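## Task

Lift the piece standing on A2 off the board and set it upright on the table, then carry the piece from C3 onto A2. Square names are read from the labels on the board's edge. When finished, all other squares must contain exactly what they had at the beginning, each piece on the board must stand upright and lie wholly within its square, and the result must hold without the robot supporting anything.

## Robot and tools

ROBOT. A single six-joint arm (UR-style chain: shoulder pan, shoulder lift, elbow, wrist 1, wrist 2, wrist 3) carrying a two-finger parallel gripper that opens to 50 mm. The fingers point along the gripper's +z axis and close along its x axis. A flat block juts about 9 cm toward the gripper's -y side and rotates with it; a wrist camera sits on the wrist plate.

FRAME. Positions are in the scene frame, metres: origin on the table surface under the arm base, +z up, +y to the left when facing along +x. The base may be slightly tilted. end_effector_position is the point midway between the finger pads; fingertips extend 17.5 mm past it. The reported hand position can be inaccurate, increasingly so at long reach. Turning only wrist 3 moves that point around a 25 mm radius circle.

execute_actions. Argument actions is a list holding zero or one item. Empty list: no command, just returns the state. A motion item is {"rows": [...], "steps": n}: rows has 1 to 15 rows, steps is 1 to 15 (default 15); each step lasts 1/30 s, one row per step, and the final row repeats if steps outnumber rows. A wait item is {"steps": n} with n up to 300; it returns once that many steps have passed since the previous result, and your reply time counts toward it. Optional pictures (boolean) turns camera images on or off for that result. A refused call moves nothing.

ROW LAYOUT. One arm, so each row is one flat list of 9 numbers: six absolute joint target angles in radians in the order shoulder_pan, shoulder_lift, elbow, wrist_1, wrist_2, wrist_3 (same order and units as the Joint positions line), then gripper position, force_limit, speed, each in [-1, 1]. Joint ranges: elbow -3.142 to 3.142, all others -6.283 to 6.283. A target more than 0.010 rad beyond a range end, and further out than the current angle, gets the call refused. Actual ends may differ from these by up to 0.010 rad; a target past the real end is clipped and a "joint sent to its limit" line may appear (possibly from an earlier action). Absence of that line proves nothing.

MOTION LIMITS. Commands are smoothed, so the arm lags about 0.15 s. Per step, each joint's target is kept within a lead of its measured angle: 0.292 rad for pan and lift, 0.365 for elbow, 0.438 for the three wrists. If the targets would place the hand over 70 mm from where it is measured, all are pulled back proportionally. Big moves therefore take several calls. Between calls the arm keeps heading for the last row sent until it nearly stops or a step is HELD; after that only a fresh action makes it continue or press harder.

GRIPPER NUMBERS. position: +1 = fully open (50 mm), about -0.65 = pads touching, -1 = close until blocked (use this to grip). force_limit: per-pad force about 20 N at -1, 102 N at 0, 185 N at +1; actual can be ~17% higher. speed: pad-gap rate 20 mm/s at -1, 85 at 0, 150 at +1. Once the fingers have stopped, new force or speed values only apply after the position number changes by at least 0.01; to soften a grip, open first. If grip slackens or the object slips out, fingers re-close automatically, except after gripping at force_limit -1, where status stays 2 even if empty. Gripping an immovable, off-centre object loses force over time (fast at force_limit -1).

RESULT LINES. The state line gives end_effector_position, end_effector_quat_wxyz and linear/angular velocities (m/s, rad/s). Joint positions and Joint velocities are in column order (rad, rad/s). object_status: 0 moving, 1 blocked while opening, 2 blocked while closing (a held object: confirm this after gripping), 3 reached target or pads met (usually empty). Any new position number resets it to 0 briefly. position_measured is in counts; opening ≈ (250 - position_measured) × 0.202 mm. "joint command not followed" means the clearance check altered or blocked targets (mount blocks and posts count as arm). HELD marks steps where your row was not fully applied. MOTOR HOT warns at 70 °C; at 85 °C an OVER-TEMPERATURE FAULT brakes the arm until cooled. Holding loads heats motors, even while idle.

FAULTS. Contact torque reaching a joint's limit (pan 300, lift 300, elbow 136, each wrist 50.9 N m, held weight included) or any external force of 150 N halts the arm for 10 s, cancels the rest of the call, and lets it yield to the contact.

zoom_image. camera is one of cam_head_left, cam_head_right, cam_high, cam_low (each 896x504) or cam_wrist (504x504); region is [x0, y0, x1, y1] in pixels of that camera's latest image, top-left origin, at most 504 by 504. Calibration (K, distortion, T_world_to_cam) is supplied per camera; fixed cameras may be off by up to roughly 2.3 degrees and 9 mm, and results list cameras whose numbers changed.

read_manual. Optional section, only "licences"; returns licence text, no motion.

finished_scene. Argument scene: the current scene's number. Irreversible; the goal is then checked and must persist.

AVOID. Knocking or placing anything off the table fails the task. Drops, slips, slams, hard collisions and forceful pushes hurt the result. Held items may occasionally be jerked briefly, so grip firmly and confirm status 2. Fewer stops, smooth moves and low effort are preferred.

Each tool is called after ">>>" by a JSON object that holds its "api" and its "payload", one argument or row to a line.

## Session

I'll start by looking at the current state.

>>> {"api": "execute_actions", "payload": {
  "actions": []
}}

Scene clock: 0.00 s of 4400.00 s.
end_effector_position=(+0.8462, +0.2902, +0.3100) position_measured=3 object_status=3 end_effector_quat_wxyz=(+0.054, +0.478, +0.876, +0.024) end_effector_velocity=(+0.000, -0.000, -0.000) end_effector_angular_velocity=(+0.000, -0.000, -0.000)
Joint positions: [ 2.829 -1.284  1.646 -1.749 -0.814 -0.953]
Joint velocities: [-0.  0. -0. -0.  0.  0.]
Motor temperatures (°C, as the motors report them): [24 26 26 29 33 30]

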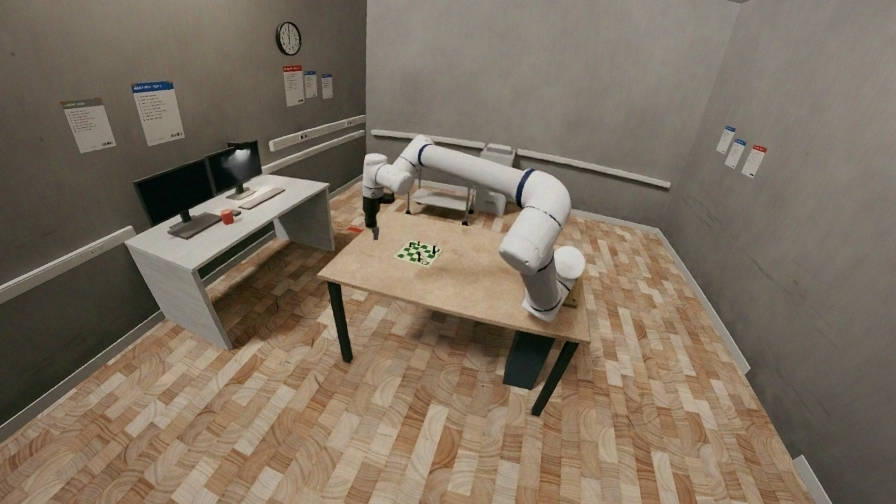

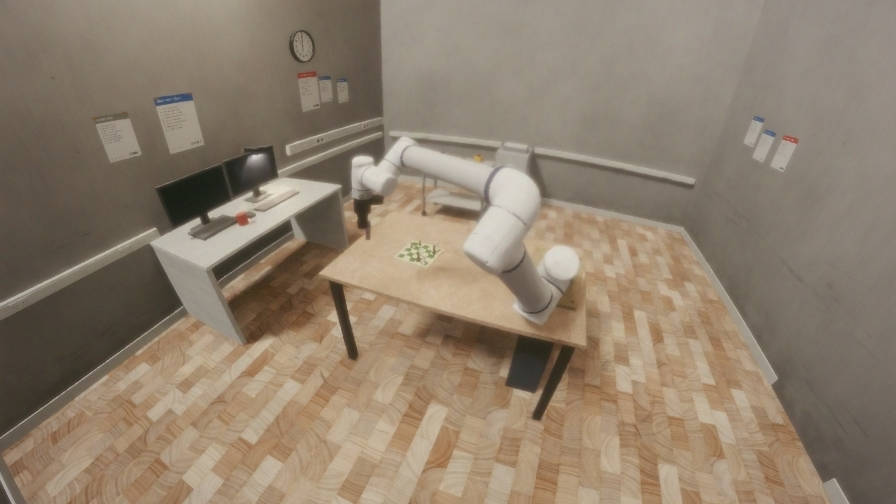

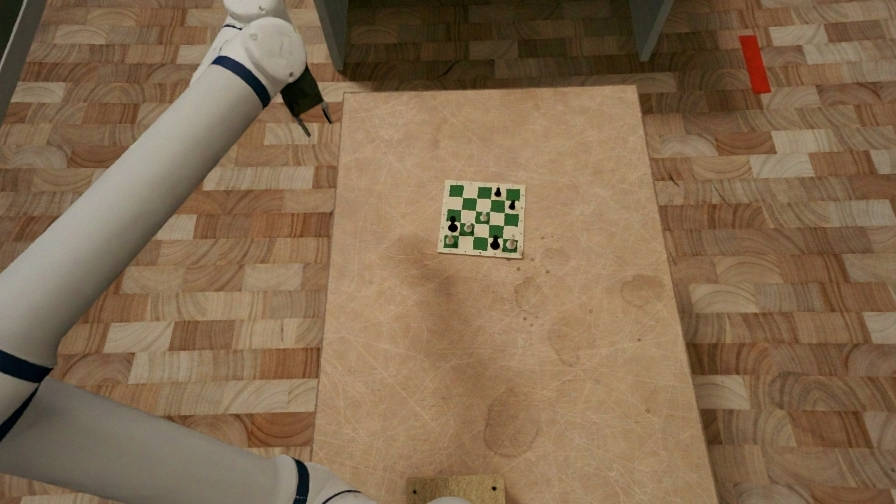

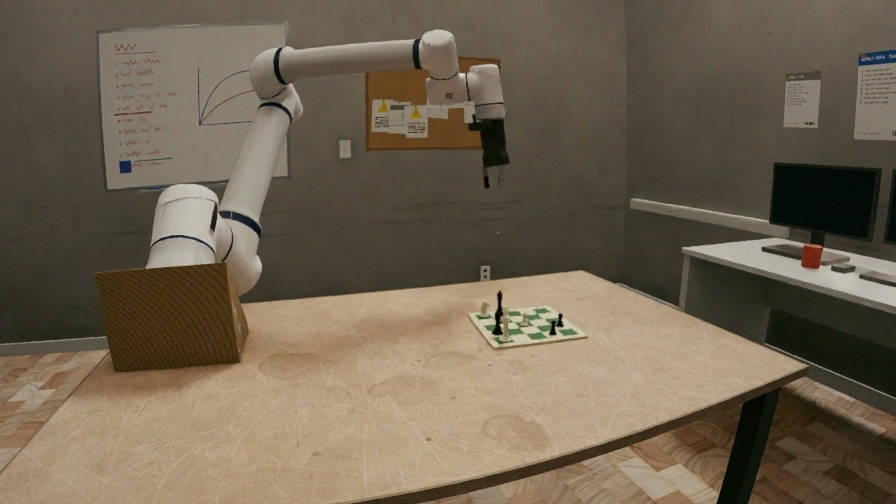

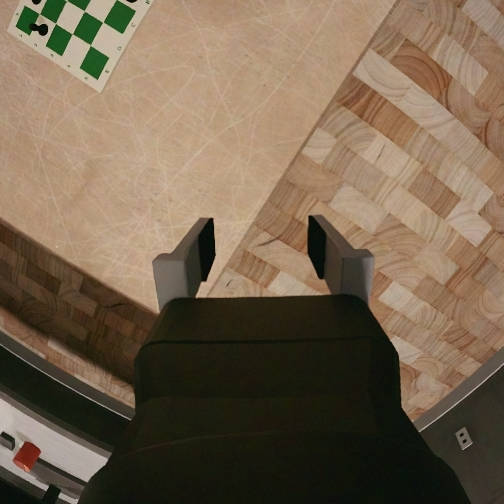

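>>> {"api": "zoom_image", "payload": {
  "camera": "cam_high",
  "region": [420, 160, 550, 280]
}}

>>> {"api": "zoom_image", "payload": {
  "camera": "cam_low",
  "region": [450, 280, 600, 360]
}}

Region (420, 160, 550, 280) of cam_high's 896x504 image, scaled by 3.877, with more detail than that image has; it fills the top 465 rows of this view, and the rest is white.

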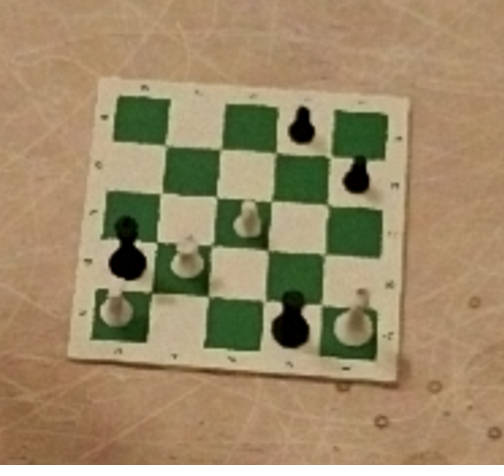

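Region (450, 280, 600, 360) of cam_low's 896x504 image, scaled by 3.360, with more detail than that image has; it fills the top 269 rows of this view, and the rest is white.

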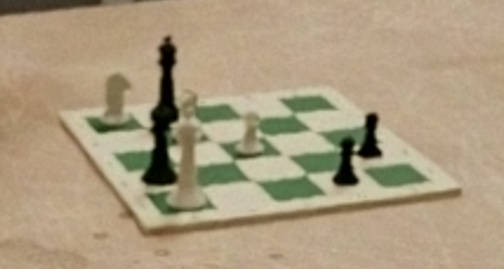

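>>> {"api": "zoom_image", "payload": {
  "camera": "cam_wrist",
  "region": [0, 0, 170, 100]
}}

Region (0, 0, 170, 100) of cam_wrist's 504x504 image, scaled by 2.965, with more detail than that image has; it fills the top 296 rows of this view, and the rest is white.

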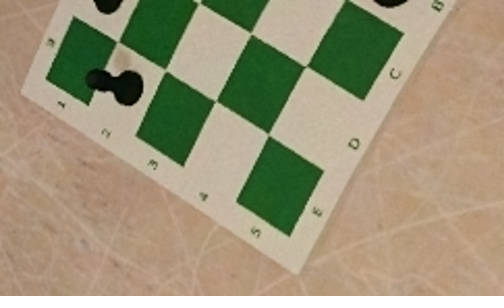

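>>> {"api": "execute_actions", "payload": {
  "actions": [
    {"rows": [[2.5256, -1.0214, 1.9469, -1.9513, -0.9853, -2.2882, 1, -0.6, 0]], "steps": 15}
  ],
  "pictures": false
}}

>>> {"api": "execute_actions", "payload": {
  "actions": [
    {"steps": 60}
  ]
}}

Scene clock: 120.50 s of 4400.00 s.
end_effector_position=(+0.7992, +0.0721, +0.2625) position_measured=3 object_status=3 end_effector_quat_wxyz=(+0.035, +0.456, +0.889, +0.001) end_effector_velocity=(-0.159, -0.430, -0.111) end_effector_angular_velocity=(-0.015, +0.138, +0.344)
Joint positions: [ 2.683 -1.157  1.791 -1.847 -0.897 -1.227]
Joint velocities: [-0.315  0.273  0.311 -0.208 -0.177 -0.814]
Motor temperatures (°C, as the motors report them): [24 26 26 29 33 30]
Steps of this call (steps 1 to 90: nothing new was sent; then 117.00 s passed at rest; steps 91 to 105: all 15 steps of this action). Readings (joint positions | what the end effector reports):
91: [2.826 -1.282 1.648 -1.751 -0.815 -0.957] | position_measured=3 object_status=3
92: [2.816 -1.273 1.658 -1.759 -0.822 -0.974] | position_measured=3 object_status=3
94: [2.796 -1.255 1.680 -1.771 -0.833 -1.003] | position_measured=3 object_status=3
98: [2.756 -1.220 1.719 -1.798 -0.856 -1.070] | position_measured=3 object_status=3
105: the state above

Scene clock: 122.50 s of 4400.00 s.
end_effector_position=(+0.7099, -0.1183, +0.2004) position_measured=3 object_status=3 end_effector_quat_wxyz=(-0.000, +0.055, +0.998, -0.001) end_effector_velocity=(-0.000, -0.000, +0.000) end_effector_angular_velocity=(-0.000, +0.000, -0.001)
Joint positions: [ 2.526 -1.021  1.947 -1.951 -0.985 -2.288]
Joint velocities: [-0.    -0.    -0.     0.001 -0.     0.   ]
Motor temperatures (°C, as the motors report them): [24 26 26 29 33 30]
Steps of this call (steps 1 to 45: the robot went on to your last target; steps 46 to 60: nothing new was sent). Readings (joint positions | what the end effector reports):
1: [2.672 -1.148 1.802 -1.854 -0.903 -1.256] | position_measured=3 object_status=3
2: [2.662 -1.139 1.812 -1.861 -0.909 -1.287] | position_measured=3 object_status=3
4: [2.640 -1.120 1.834 -1.875 -0.921 -1.357] | position_measured=3 object_status=3
8: [2.595 -1.082 1.878 -1.905 -0.946 -1.547] | position_measured=3 object_status=3
60: the state above
The arm was judged still, so your last target was given up. Only a new action makes it travel on or press farther. Fingers that are still opening or closing keep moving.
camera_calibration (this result's frames):
cam_wrist: T_world_to_cam=[[-0.990294, 0.138214, -0.0146463, 0.721078], [0.125059, 0.932069, 0.340012, -0.0528787], [0.0606457, 0.334881, -0.940307, 0.33105], [0, 0, 0, 1]] pos_world=[0.700615, -0.161239, 0.339829]

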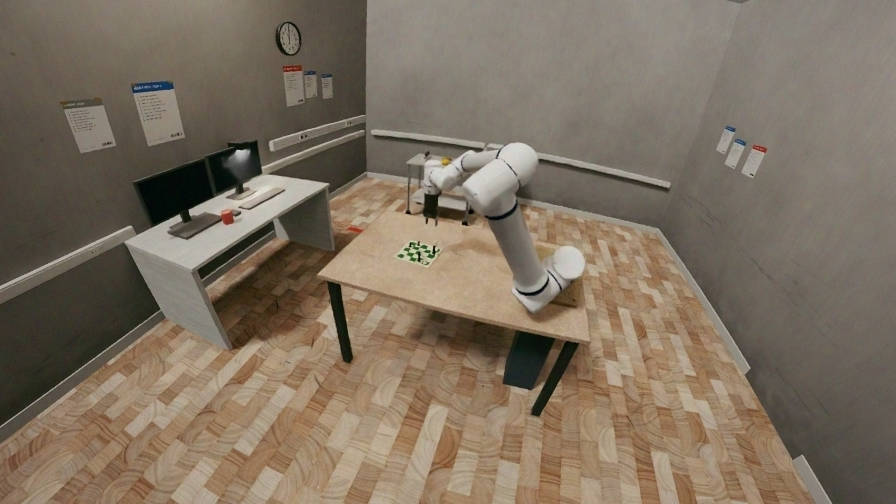

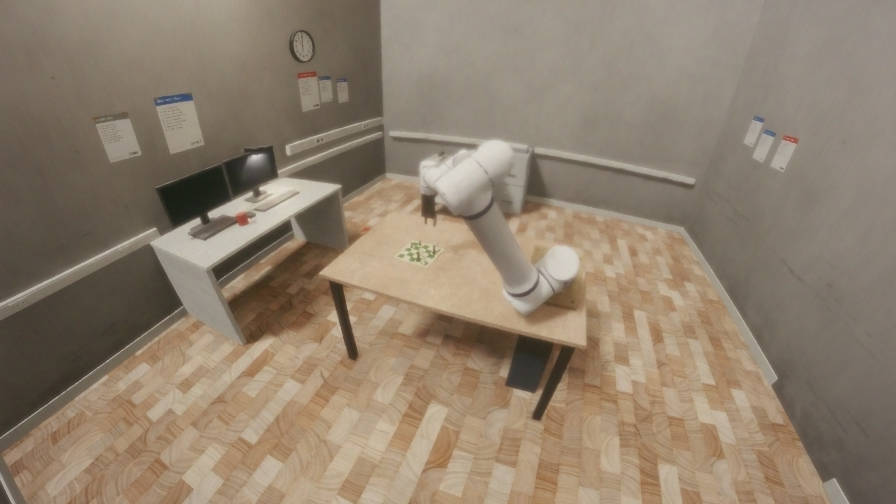

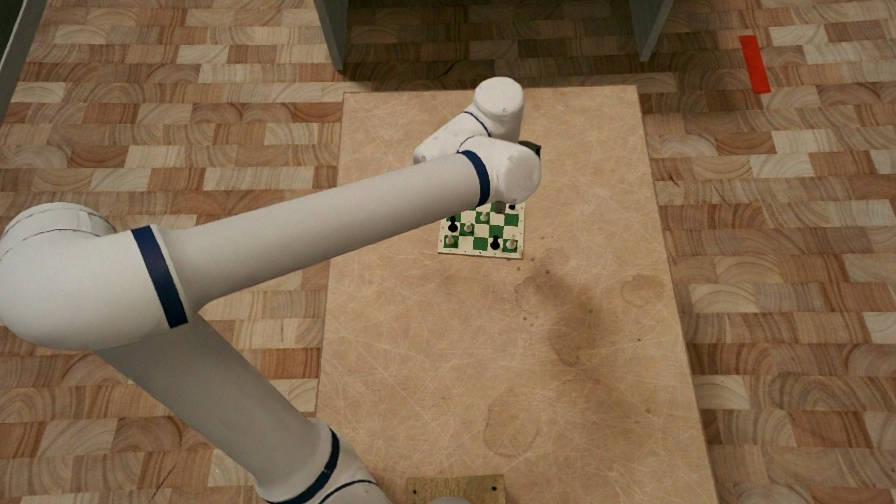

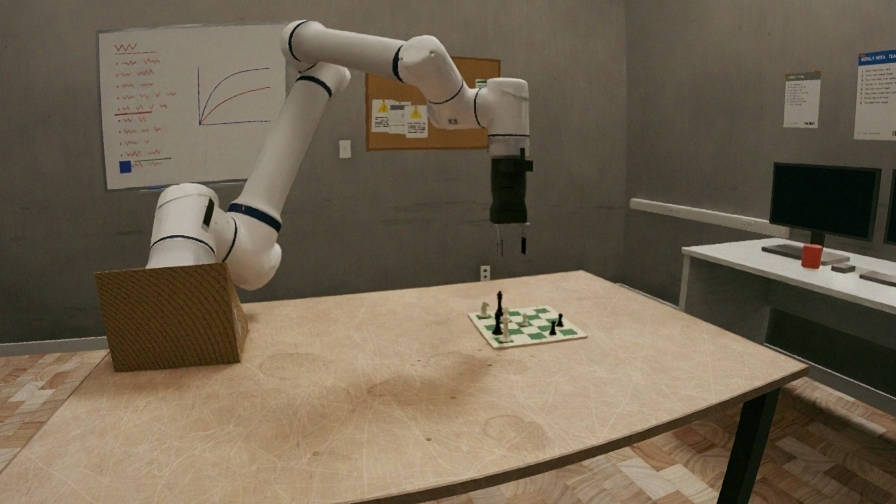

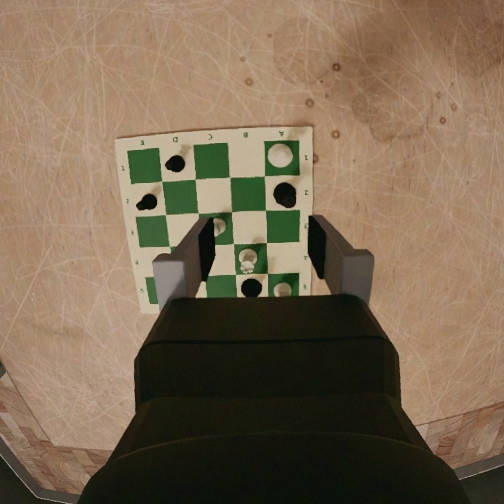

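>>> {"api": "zoom_image", "payload": {
  "camera": "cam_wrist",
  "region": [100, 110, 340, 320]
}}

Region (100, 110, 340, 320) of cam_wrist's 504x504 image, scaled by 2.100, with more detail than that image has; it fills the top 441 rows of this view, and the rest is white.

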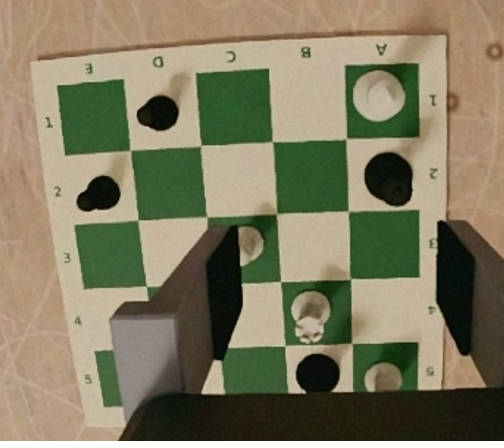

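>>> {"api": "execute_actions", "payload": {
  "actions": [
    {"rows": [[2.5714, -0.9821, 2.0491, -2.1198, -0.9621, -2.2404, 1, -0.6, 0]], "steps": 15}
  ],
  "pictures": false
}}

>>> {"api": "execute_actions", "payload": {
  "actions": [
    {"steps": 30}
  ]
}}

Scene clock: 181.83 s of 4400.00 s.
end_effector_position=(+0.6875, -0.1142, +0.1213) position_measured=3 object_status=3 end_effector_quat_wxyz=(+0.000, +0.055, +0.998, -0.001) end_effector_velocity=(-0.004, +0.001, -0.010) end_effector_angular_velocity=(+0.001, +0.001, -0.001)
Joint positions: [ 2.571 -0.983  2.048 -2.117 -0.962 -2.241]
Joint velocities: [ 0.006  0.005  0.014 -0.021  0.003  0.007]
Motor temperatures (°C, as the motors report them): [24 26 27 29 33 30]
Steps of this call (steps 1 to 90: nothing new was sent; then 55.83 s passed at rest; steps 91 to 105: all 15 steps of this action). Readings (joint positions | what the end effector reports):
91: [2.527 -1.020 1.950 -1.958 -0.985 -2.287] | position_measured=3 object_status=3
92: [2.535 -1.014 1.967 -1.989 -0.980 -2.278] | position_measured=3 object_status=3
94: [2.552 -0.999 2.007 -2.047 -0.972 -2.261] | position_measured=3 object_status=3
98: [2.566 -0.987 2.036 -2.099 -0.965 -2.246] | position_measured=3 object_status=3
105: the state above

Scene clock: 182.83 s of 4400.00 s.
end_effector_position=(+0.6870, -0.1141, +0.1201) position_measured=3 object_status=3 end_effector_quat_wxyz=(-0.000, +0.055, +0.998, -0.001) end_effector_velocity=(+0.000, -0.000, +0.001) end_effector_angular_velocity=(-0.001, -0.001, +0.000)
Joint positions: [ 2.571 -0.982  2.049 -2.12  -0.962 -2.24 ]
Joint velocities: [-0.001 -0.001 -0.    -0.    -0.     0.   ]
Motor temperatures (°C, as the motors report them): [24 26 27 29 33 30]
Steps of this call (steps 1 to 15: the robot went on to your last target; steps 16 to 30: nothing new was sent). Readings (joint positions | what the end effector reports):
1: [2.571 -0.983 2.048 -2.118 -0.962 -2.241] | position_measured=3 object_status=3
2: [2.571 -0.982 2.048 -2.119 -0.962 -2.241] | position_measured=3 object_status=3
4: [2.571 -0.982 2.049 -2.119 -0.962 -2.241] | position_measured=3 object_status=3
8: [2.571 -0.982 2.049 -2.120 -0.962 -2.240] | position_measured=3 object_status=3
30: the state above
The arm was judged still, so your last target was given up. Only a new action makes it travel on or press farther. Fingers that are still opening or closing keep moving.
camera_calibration (this result's frames):
cam_wrist: T_world_to_cam=[[-0.990297, 0.138184, -0.014734, 0.696653], [0.125006, 0.932107, 0.339926, -0.0265927], [0.0607059, 0.334786, -0.940337, 0.255452], [0, 0, 0, 1]] pos_world=[0.67771, -0.157001, 0.259515]

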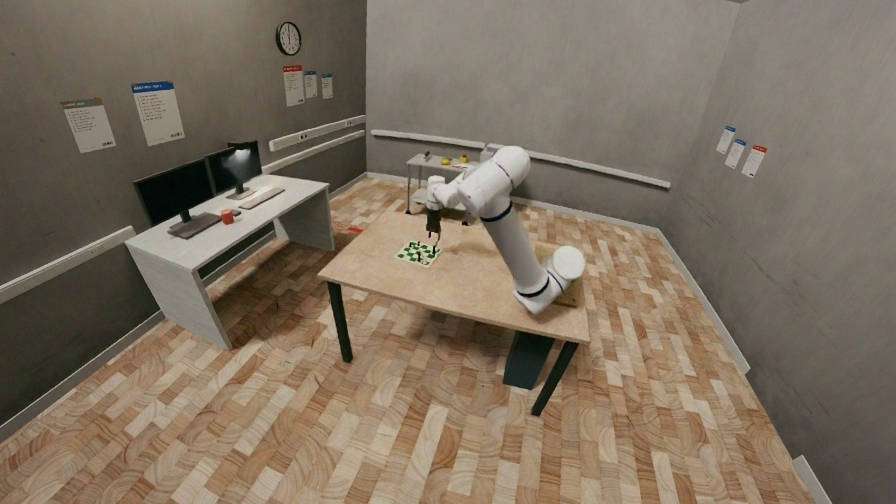

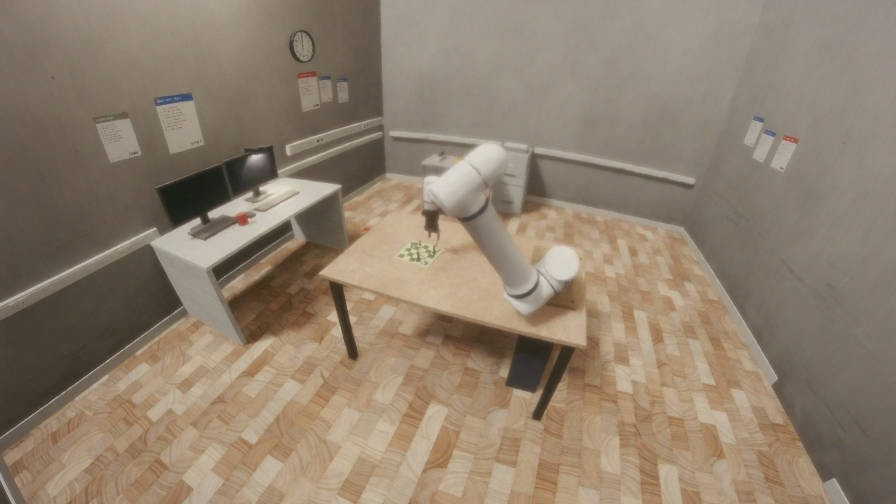

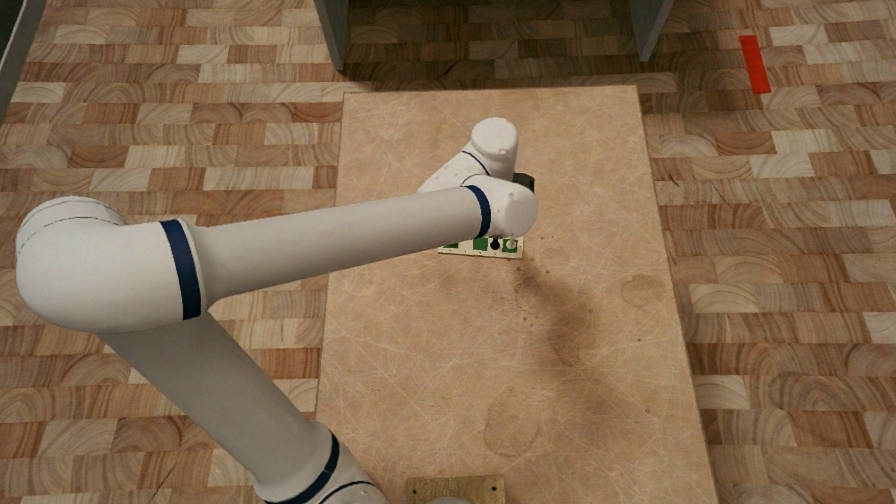

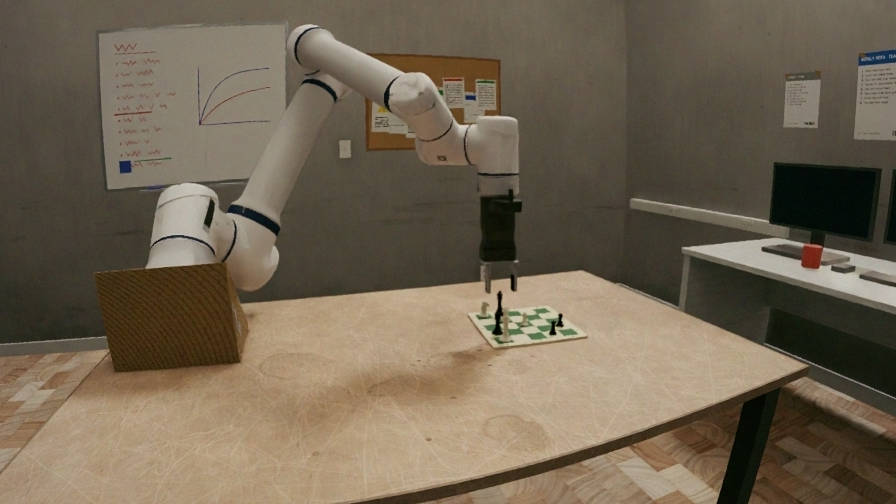

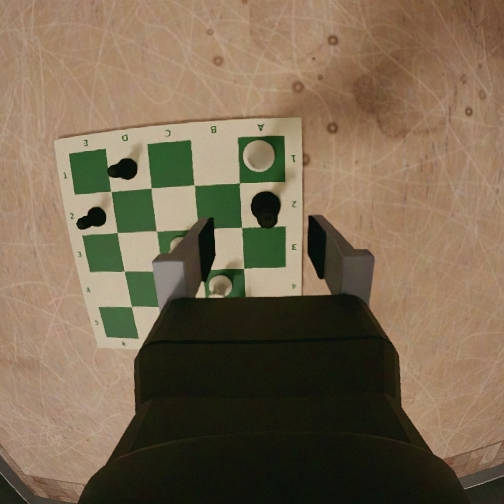

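>>> {"api": "zoom_image", "payload": {
  "camera": "cam_wrist",
  "region": [180, 110, 340, 290]
}}

>>> {"api": "zoom_image", "payload": {
  "camera": "cam_low",
  "region": [450, 250, 600, 360]
}}

Region (180, 110, 340, 290) of cam_wrist's 504x504 image, scaled by 2.800, with more detail than that image has.

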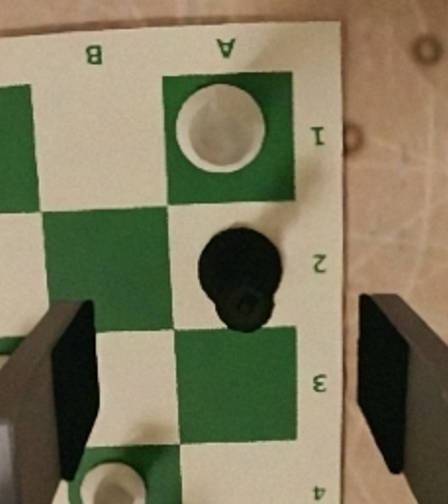

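Region (450, 250, 600, 360) of cam_low's 896x504 image, scaled by 3.360, with more detail than that image has; it fills the top 370 rows of this view, and the rest is white.

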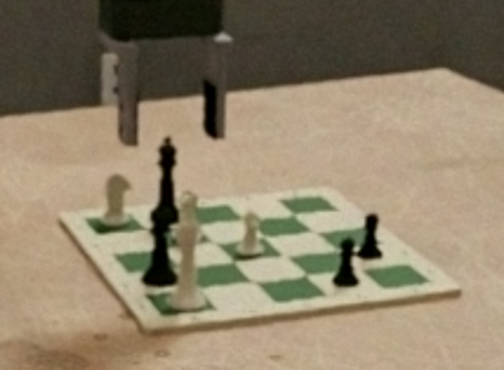

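>>> {"api": "zoom_image", "payload": {
  "camera": "cam_low",
  "region": [475, 285, 545, 350]
}}

>>> {"api": "zoom_image", "payload": {
  "camera": "cam_head_left",
  "region": [385, 225, 455, 275]
}}

Region (475, 285, 545, 350) of cam_low's 896x504 image, scaled by 7.200, with more detail than that image has; it fills the top 468 rows of this view, and the rest is white.

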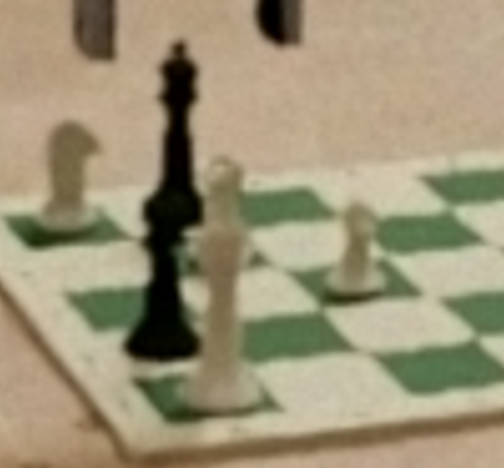

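Region (385, 225, 455, 275) of cam_head_left's 896x504 image, scaled by 7.200, with more detail than that image has; it fills the top 360 rows of this view, and the rest is white.

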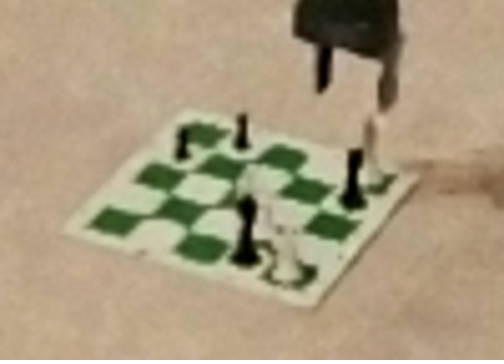

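>>> {"api": "execute_actions", "payload": {
  "actions": [
    {"rows": [[2.5977, -0.9541, 2.0796, -2.1944, -0.9492, -2.2124, 1, -0.4, 0]], "steps": 15}
  ],
  "pictures": false
}}

>>> {"api": "execute_actions", "payload": {
  "actions": [
    {"steps": 20}
  ]
}}

Scene clock: 253.20 s of 4400.00 s.
end_effector_position=(+0.6819, -0.1117, +0.0854) position_measured=3 object_status=3 end_effector_quat_wxyz=(-0.000, +0.055, +0.998, -0.001) end_effector_velocity=(-0.001, +0.000, -0.004) end_effector_angular_velocity=(+0.000, +0.000, +0.001)
Joint positions: [ 2.597 -0.954  2.079 -2.194 -0.949 -2.213]
Joint velocities: [ 0.003  0.004  0.003 -0.009  0.001  0.003]
Motor temperatures (°C, as the motors report them): [24 26 27 29 33 30]
Steps of this call (steps 1 to 90: nothing new was sent; then 66.87 s passed at rest; steps 91 to 105: all 15 steps of this action). Readings (joint positions | what the end effector reports):
91: [2.573 -0.980 2.051 -2.125 -0.961 -2.239] | position_measured=3 object_status=3
92: [2.580 -0.974 2.058 -2.144 -0.958 -2.231] | position_measured=3 object_status=3
94: [2.588 -0.964 2.069 -2.167 -0.954 -2.222] | position_measured=3 object_status=3
98: [2.595 -0.957 2.076 -2.187 -0.951 -2.215] | position_measured=3 object_status=3
105: the state above

Scene clock: 253.87 s of 4400.00 s.
end_effector_position=(+0.6818, -0.1117, +0.0850) position_measured=3 object_status=3 end_effector_quat_wxyz=(-0.000, +0.055, +0.998, -0.000) end_effector_velocity=(+0.000, +0.000, +0.000) end_effector_angular_velocity=(-0.000, -0.000, +0.001)
Joint positions: [ 2.598 -0.954  2.08  -2.194 -0.949 -2.212]
Joint velocities: [ 0. -0.  0. -0. -0. -0.]
Motor temperatures (°C, as the motors report them): [24 26 27 29 33 30]
Steps of this call (steps 1 to 15: the robot went on to your last target; steps 16 to 20: nothing new was sent). Readings (joint positions | what the end effector reports):
1: [2.597 -0.954 2.079 -2.194 -0.949 -2.213] | position_measured=3 object_status=3
2: [2.598 -0.954 2.079 -2.194 -0.949 -2.213] | position_measured=3 object_status=3
4: [2.598 -0.954 2.079 -2.194 -0.949 -2.212] | position_measured=3 object_status=3
8: [2.598 -0.954 2.080 -2.194 -0.949 -2.212] | position_measured=3 object_status=3
20: the state above
The arm was judged still, so your last target was given up. Only a new action makes it travel on or press farther. Fingers that are still opening or closing keep moving.
camera_calibration (this result's frames):
cam_wrist: T_world_to_cam=[[-0.990302, 0.138149, -0.0146905, 0.690636], [0.124982, 0.932073, 0.340027, -0.0162066], [0.0606672, 0.334894, -0.940301, 0.221956], [0, 0, 0, 1]] pos_world=[0.672498, -0.154637, 0.224362]

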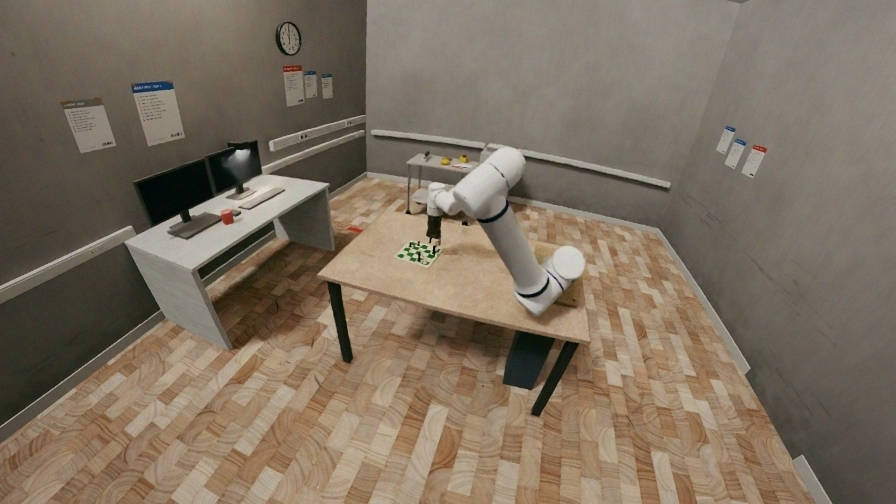

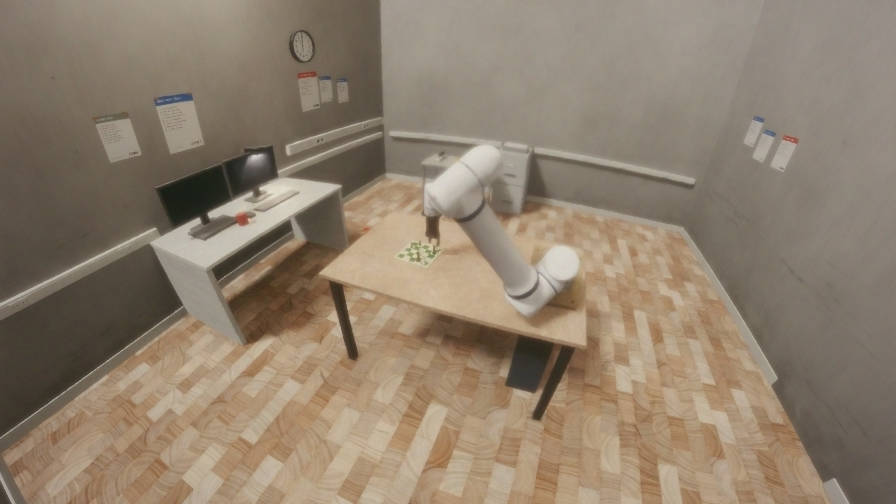

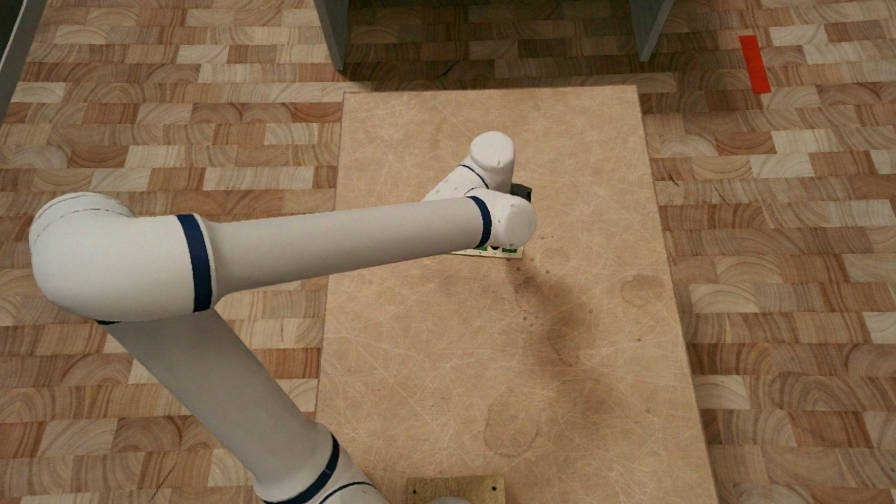

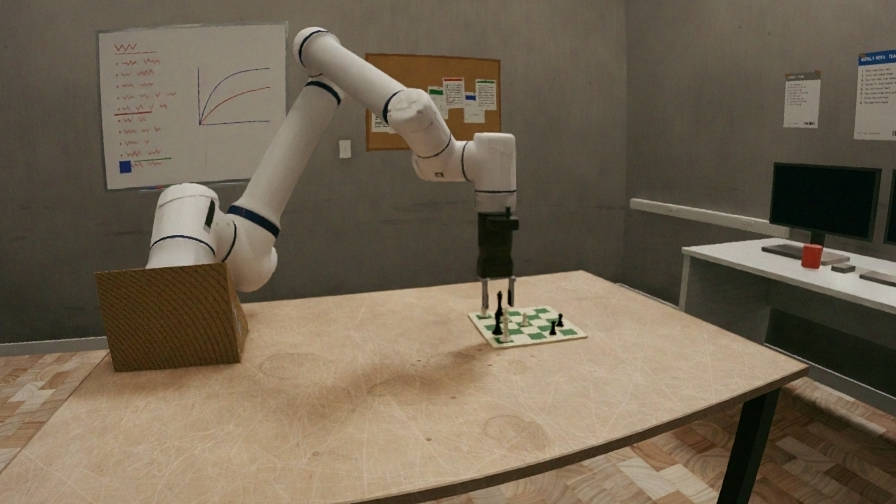

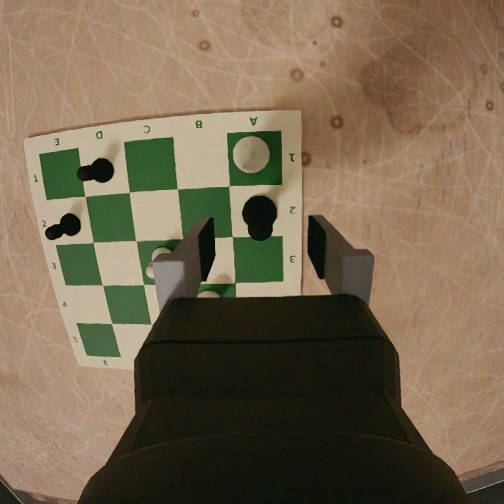

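>>> {"api": "zoom_image", "payload": {
  "camera": "cam_wrist",
  "region": [180, 110, 340, 290]
}}

>>> {"api": "zoom_image", "payload": {
  "camera": "cam_low",
  "region": [465, 270, 545, 350]
}}

Region (180, 110, 340, 290) of cam_wrist's 504x504 image, scaled by 2.800, with more detail than that image has.

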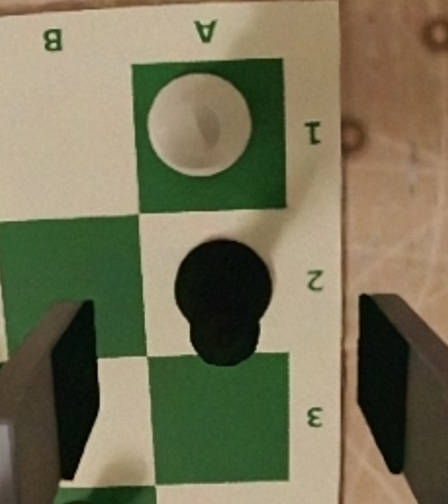

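Region (465, 270, 545, 350) of cam_low's 896x504 image, scaled by 6.300, with more detail than that image has.

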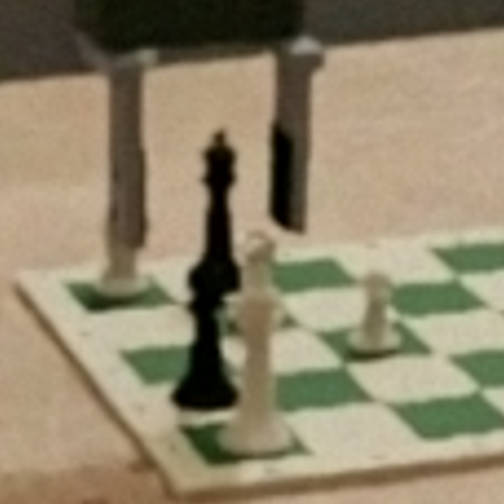

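>>> {"api": "execute_actions", "payload": {
  "actions": [
    {"rows": [[2.6011, -0.9496, 2.0814, -2.2028, -0.9476, -2.2087, 0.35, -0.4, 0], [2.6044, -0.9451, 2.0831, -2.2112, -0.9460, -2.2051, 0.35, -0.4, 0], [2.6078, -0.9407, 2.0849, -2.2196, -0.9445, -2.2014, 0.35, -0.4, 0], [2.6111, -0.9362, 2.0866, -2.2280, -0.9429, -2.1977, 0.35, -0.4, 0], [2.6145, -0.9317, 2.0884, -2.2364, -0.9413, -2.1941, 0.35, -0.4, 0], [2.6179, -0.9272, 2.0901, -2.2448, -0.9397, -2.1904, 0.35, -0.4, 0], [2.6212, -0.9227, 2.0919, -2.2532, -0.9381, -2.1867, 0.35, -0.4, 0], [2.6246, -0.9183, 2.0936, -2.2616, -0.9366, -2.1830, 0.35, -0.4, 0], [2.6279, -0.9138, 2.0954, -2.2700, -0.9350, -2.1794, 0.35, -0.4, 0], [2.6313, -0.9093, 2.0971, -2.2784, -0.9334, -2.1757, 0.35, -0.4, 0]], "steps": 15}
  ],
  "pictures": false
}}

>>> {"api": "execute_actions", "payload": {
  "actions": [
    {"steps": 20}
  ]
}}

Scene clock: 294.63 s of 4400.00 s.
end_effector_position=(+0.6819, -0.1118, +0.0477) position_measured=100 object_status=3 end_effector_quat_wxyz=(-0.000, +0.055, +0.998, -0.001) end_effector_velocity=(-0.001, +0.000, -0.025) end_effector_angular_velocity=(+0.000, -0.000, -0.000)
Joint positions: [ 2.629 -0.912  2.096 -2.273 -0.934 -2.178]
Joint velocities: [ 0.021  0.029  0.011 -0.054  0.01   0.024]
Motor temperatures (°C, as the motors report them): [24 26 27 29 33 30]
Steps of this call (steps 1 to 90: nothing new was sent; then 37.27 s passed at rest; steps 91 to 105: all 15 steps of this action). Readings (joint positions | what the end effector reports):
91: [2.598 -0.954 2.080 -2.195 -0.949 -2.212] | position_measured=13 object_status=0
92: [2.599 -0.952 2.080 -2.198 -0.949 -2.211] | position_measured=28 object_status=0
94: [2.603 -0.947 2.082 -2.207 -0.947 -2.207] | position_measured=56 object_status=0
98: [2.614 -0.932 2.088 -2.235 -0.942 -2.195] | position_measured=100 object_status=0
105: the state above

Scene clock: 295.30 s of 4400.00 s.
end_effector_position=(+0.6818, -0.1118, +0.0450) position_measured=100 object_status=3 end_effector_quat_wxyz=(+0.000, +0.055, +0.998, -0.001) end_effector_velocity=(+0.000, +0.000, +0.001) end_effector_angular_velocity=(-0.001, -0.000, +0.001)
Joint positions: [ 2.631 -0.909  2.097 -2.278 -0.933 -2.176]
Joint velocities: [ 0.    -0.001 -0.     0.    -0.    -0.   ]
Motor temperatures (°C, as the motors report them): [24 26 27 29 33 30]
Steps of this call (steps 1 to 15: the robot went on to your last target; steps 16 to 20: nothing new was sent). Readings (joint positions | what the end effector reports):
1: [2.630 -0.912 2.096 -2.274 -0.934 -2.178] | position_measured=100 object_status=3
2: [2.630 -0.911 2.096 -2.275 -0.934 -2.177] | position_measured=100 object_status=3
4: [2.631 -0.910 2.097 -2.277 -0.934 -2.176] | position_measured=100 object_status=3
8: [2.631 -0.910 2.097 -2.278 -0.933 -2.176] | position_measured=100 object_status=3
20: the state above
The arm was judged still, so your last target was given up. Only a new action makes it travel on or press farther. Fingers that are still opening or closing keep moving.
camera_calibration (this result's frames):
cam_wrist: T_world_to_cam=[[-0.990305, 0.138123, -0.0147436, 0.690099], [0.124945, 0.93211, 0.339941, -0.00251655], [0.0606962, 0.334803, -0.940331, 0.184389], [0, 0, 0, 1]] pos_world=[0.672532, -0.154707, 0.184417]

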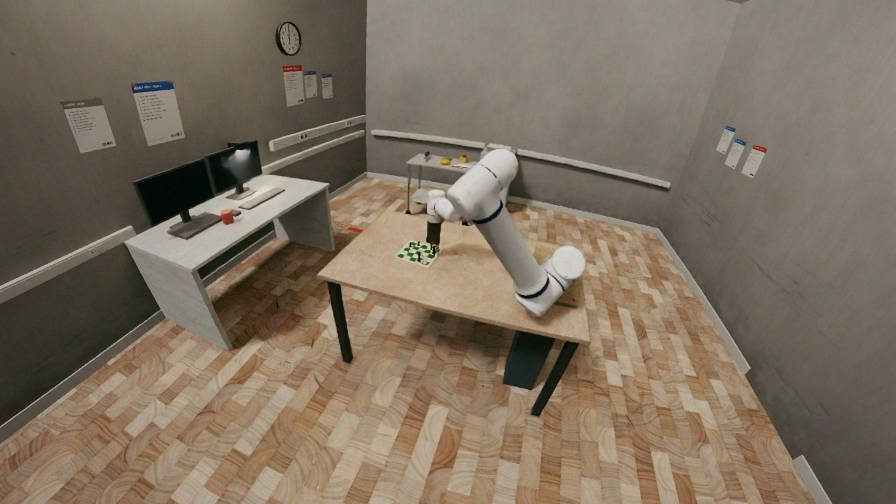

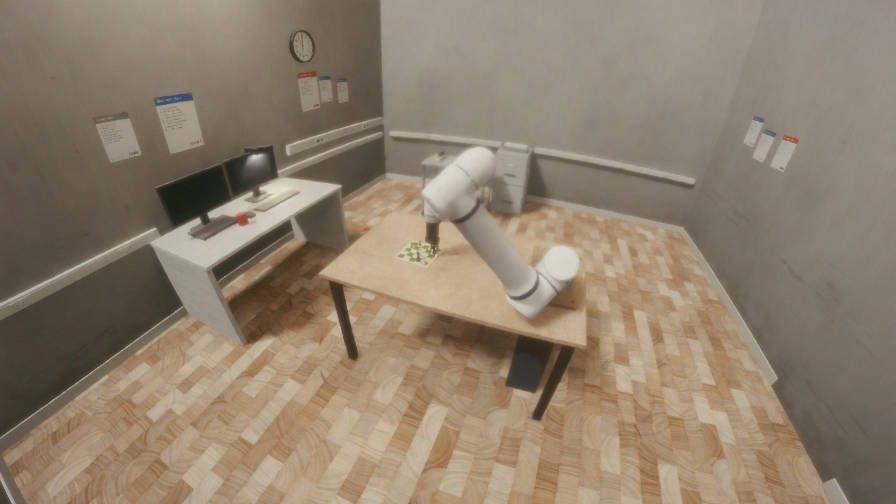

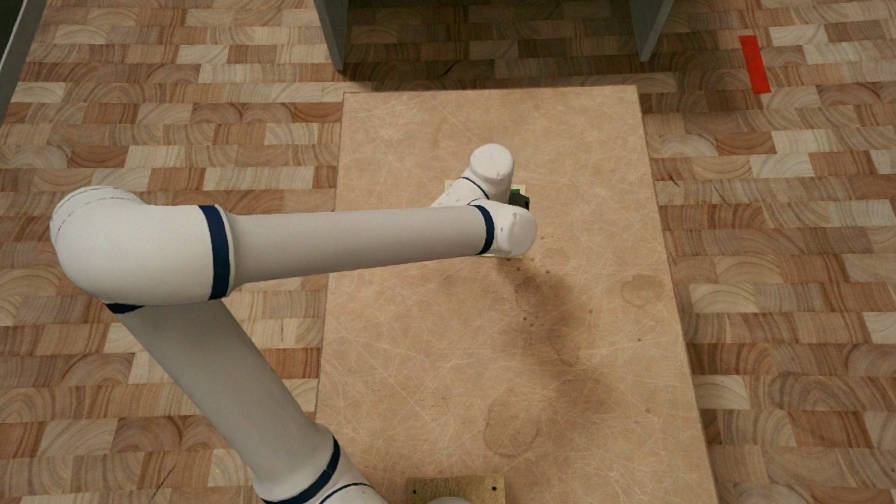

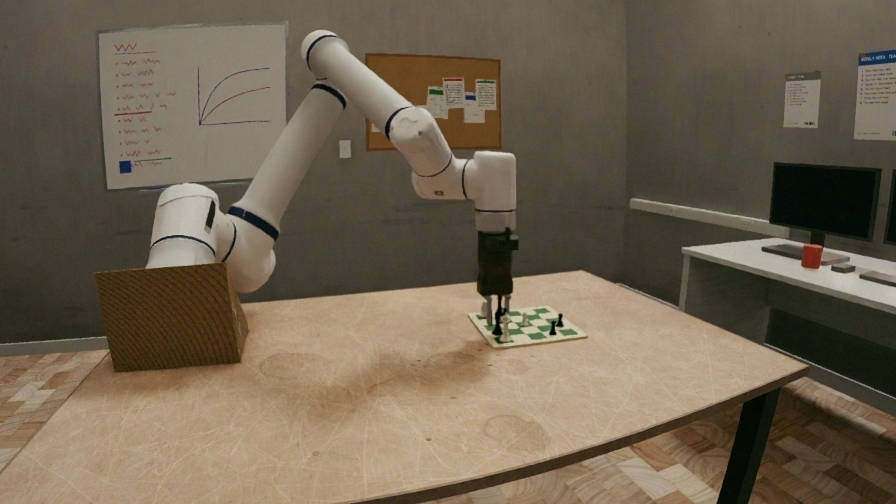

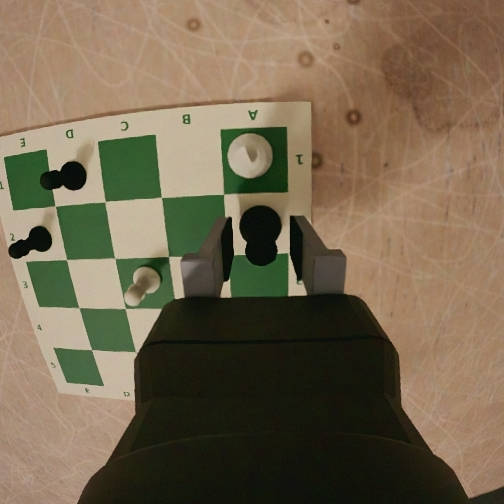

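>>> {"api": "zoom_image", "payload": {
  "camera": "cam_wrist",
  "region": [180, 120, 340, 300]
}}

>>> {"api": "zoom_image", "payload": {
  "camera": "cam_low",
  "region": [465, 270, 545, 350]
}}

Region (180, 120, 340, 300) of cam_wrist's 504x504 image, scaled by 2.800, with more detail than that image has.

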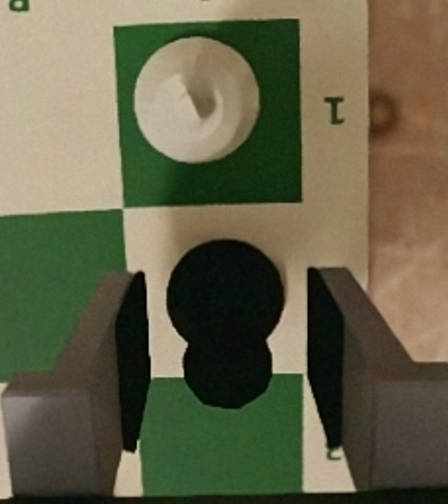

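Region (465, 270, 545, 350) of cam_low's 896x504 image, scaled by 6.300, with more detail than that image has.

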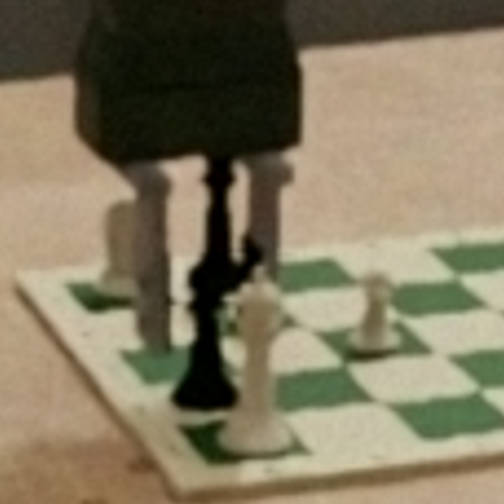

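>>> {"api": "execute_actions", "payload": {
  "actions": [
    {"rows": [[2.6313, -0.9093, 2.0971, -2.2784, -0.9334, -2.1757, -1, -0.4, -0.4]], "steps": 15}
  ],
  "pictures": false
}}

Scene clock: 307.60 s of 4400.00 s.
end_effector_position=(+0.6818, -0.1118, +0.0450) position_measured=188 object_status=0 end_effector_quat_wxyz=(+0.000, +0.055, +0.998, -0.001) end_effector_velocity=(-0.000, -0.000, +0.000) end_effector_angular_velocity=(+0.000, -0.000, -0.001)
Joint positions: [ 2.631 -0.909  2.097 -2.278 -0.933 -2.176]
Joint velocities: [-0.001 -0.    -0.     0.001 -0.     0.   ]
Motor temperatures (°C, as the motors report them): [24 26 27 29 33 30]
Steps of this call (steps 1 to 90: nothing new was sent; then 8.80 s passed at rest; steps 91 to 105: all 15 steps of this action). Readings (joint positions | what the end effector reports):
91: [2.631 -0.909 2.097 -2.278 -0.933 -2.176] | position_measured=108 object_status=0
92: [2.631 -0.909 2.097 -2.278 -0.933 -2.176] | position_measured=117 object_status=0
94: [2.631 -0.909 2.097 -2.278 -0.933 -2.176] | position_measured=137 object_status=0
98: [2.631 -0.909 2.097 -2.278 -0.933 -2.176] | position_measured=176 object_status=0
105: the state above


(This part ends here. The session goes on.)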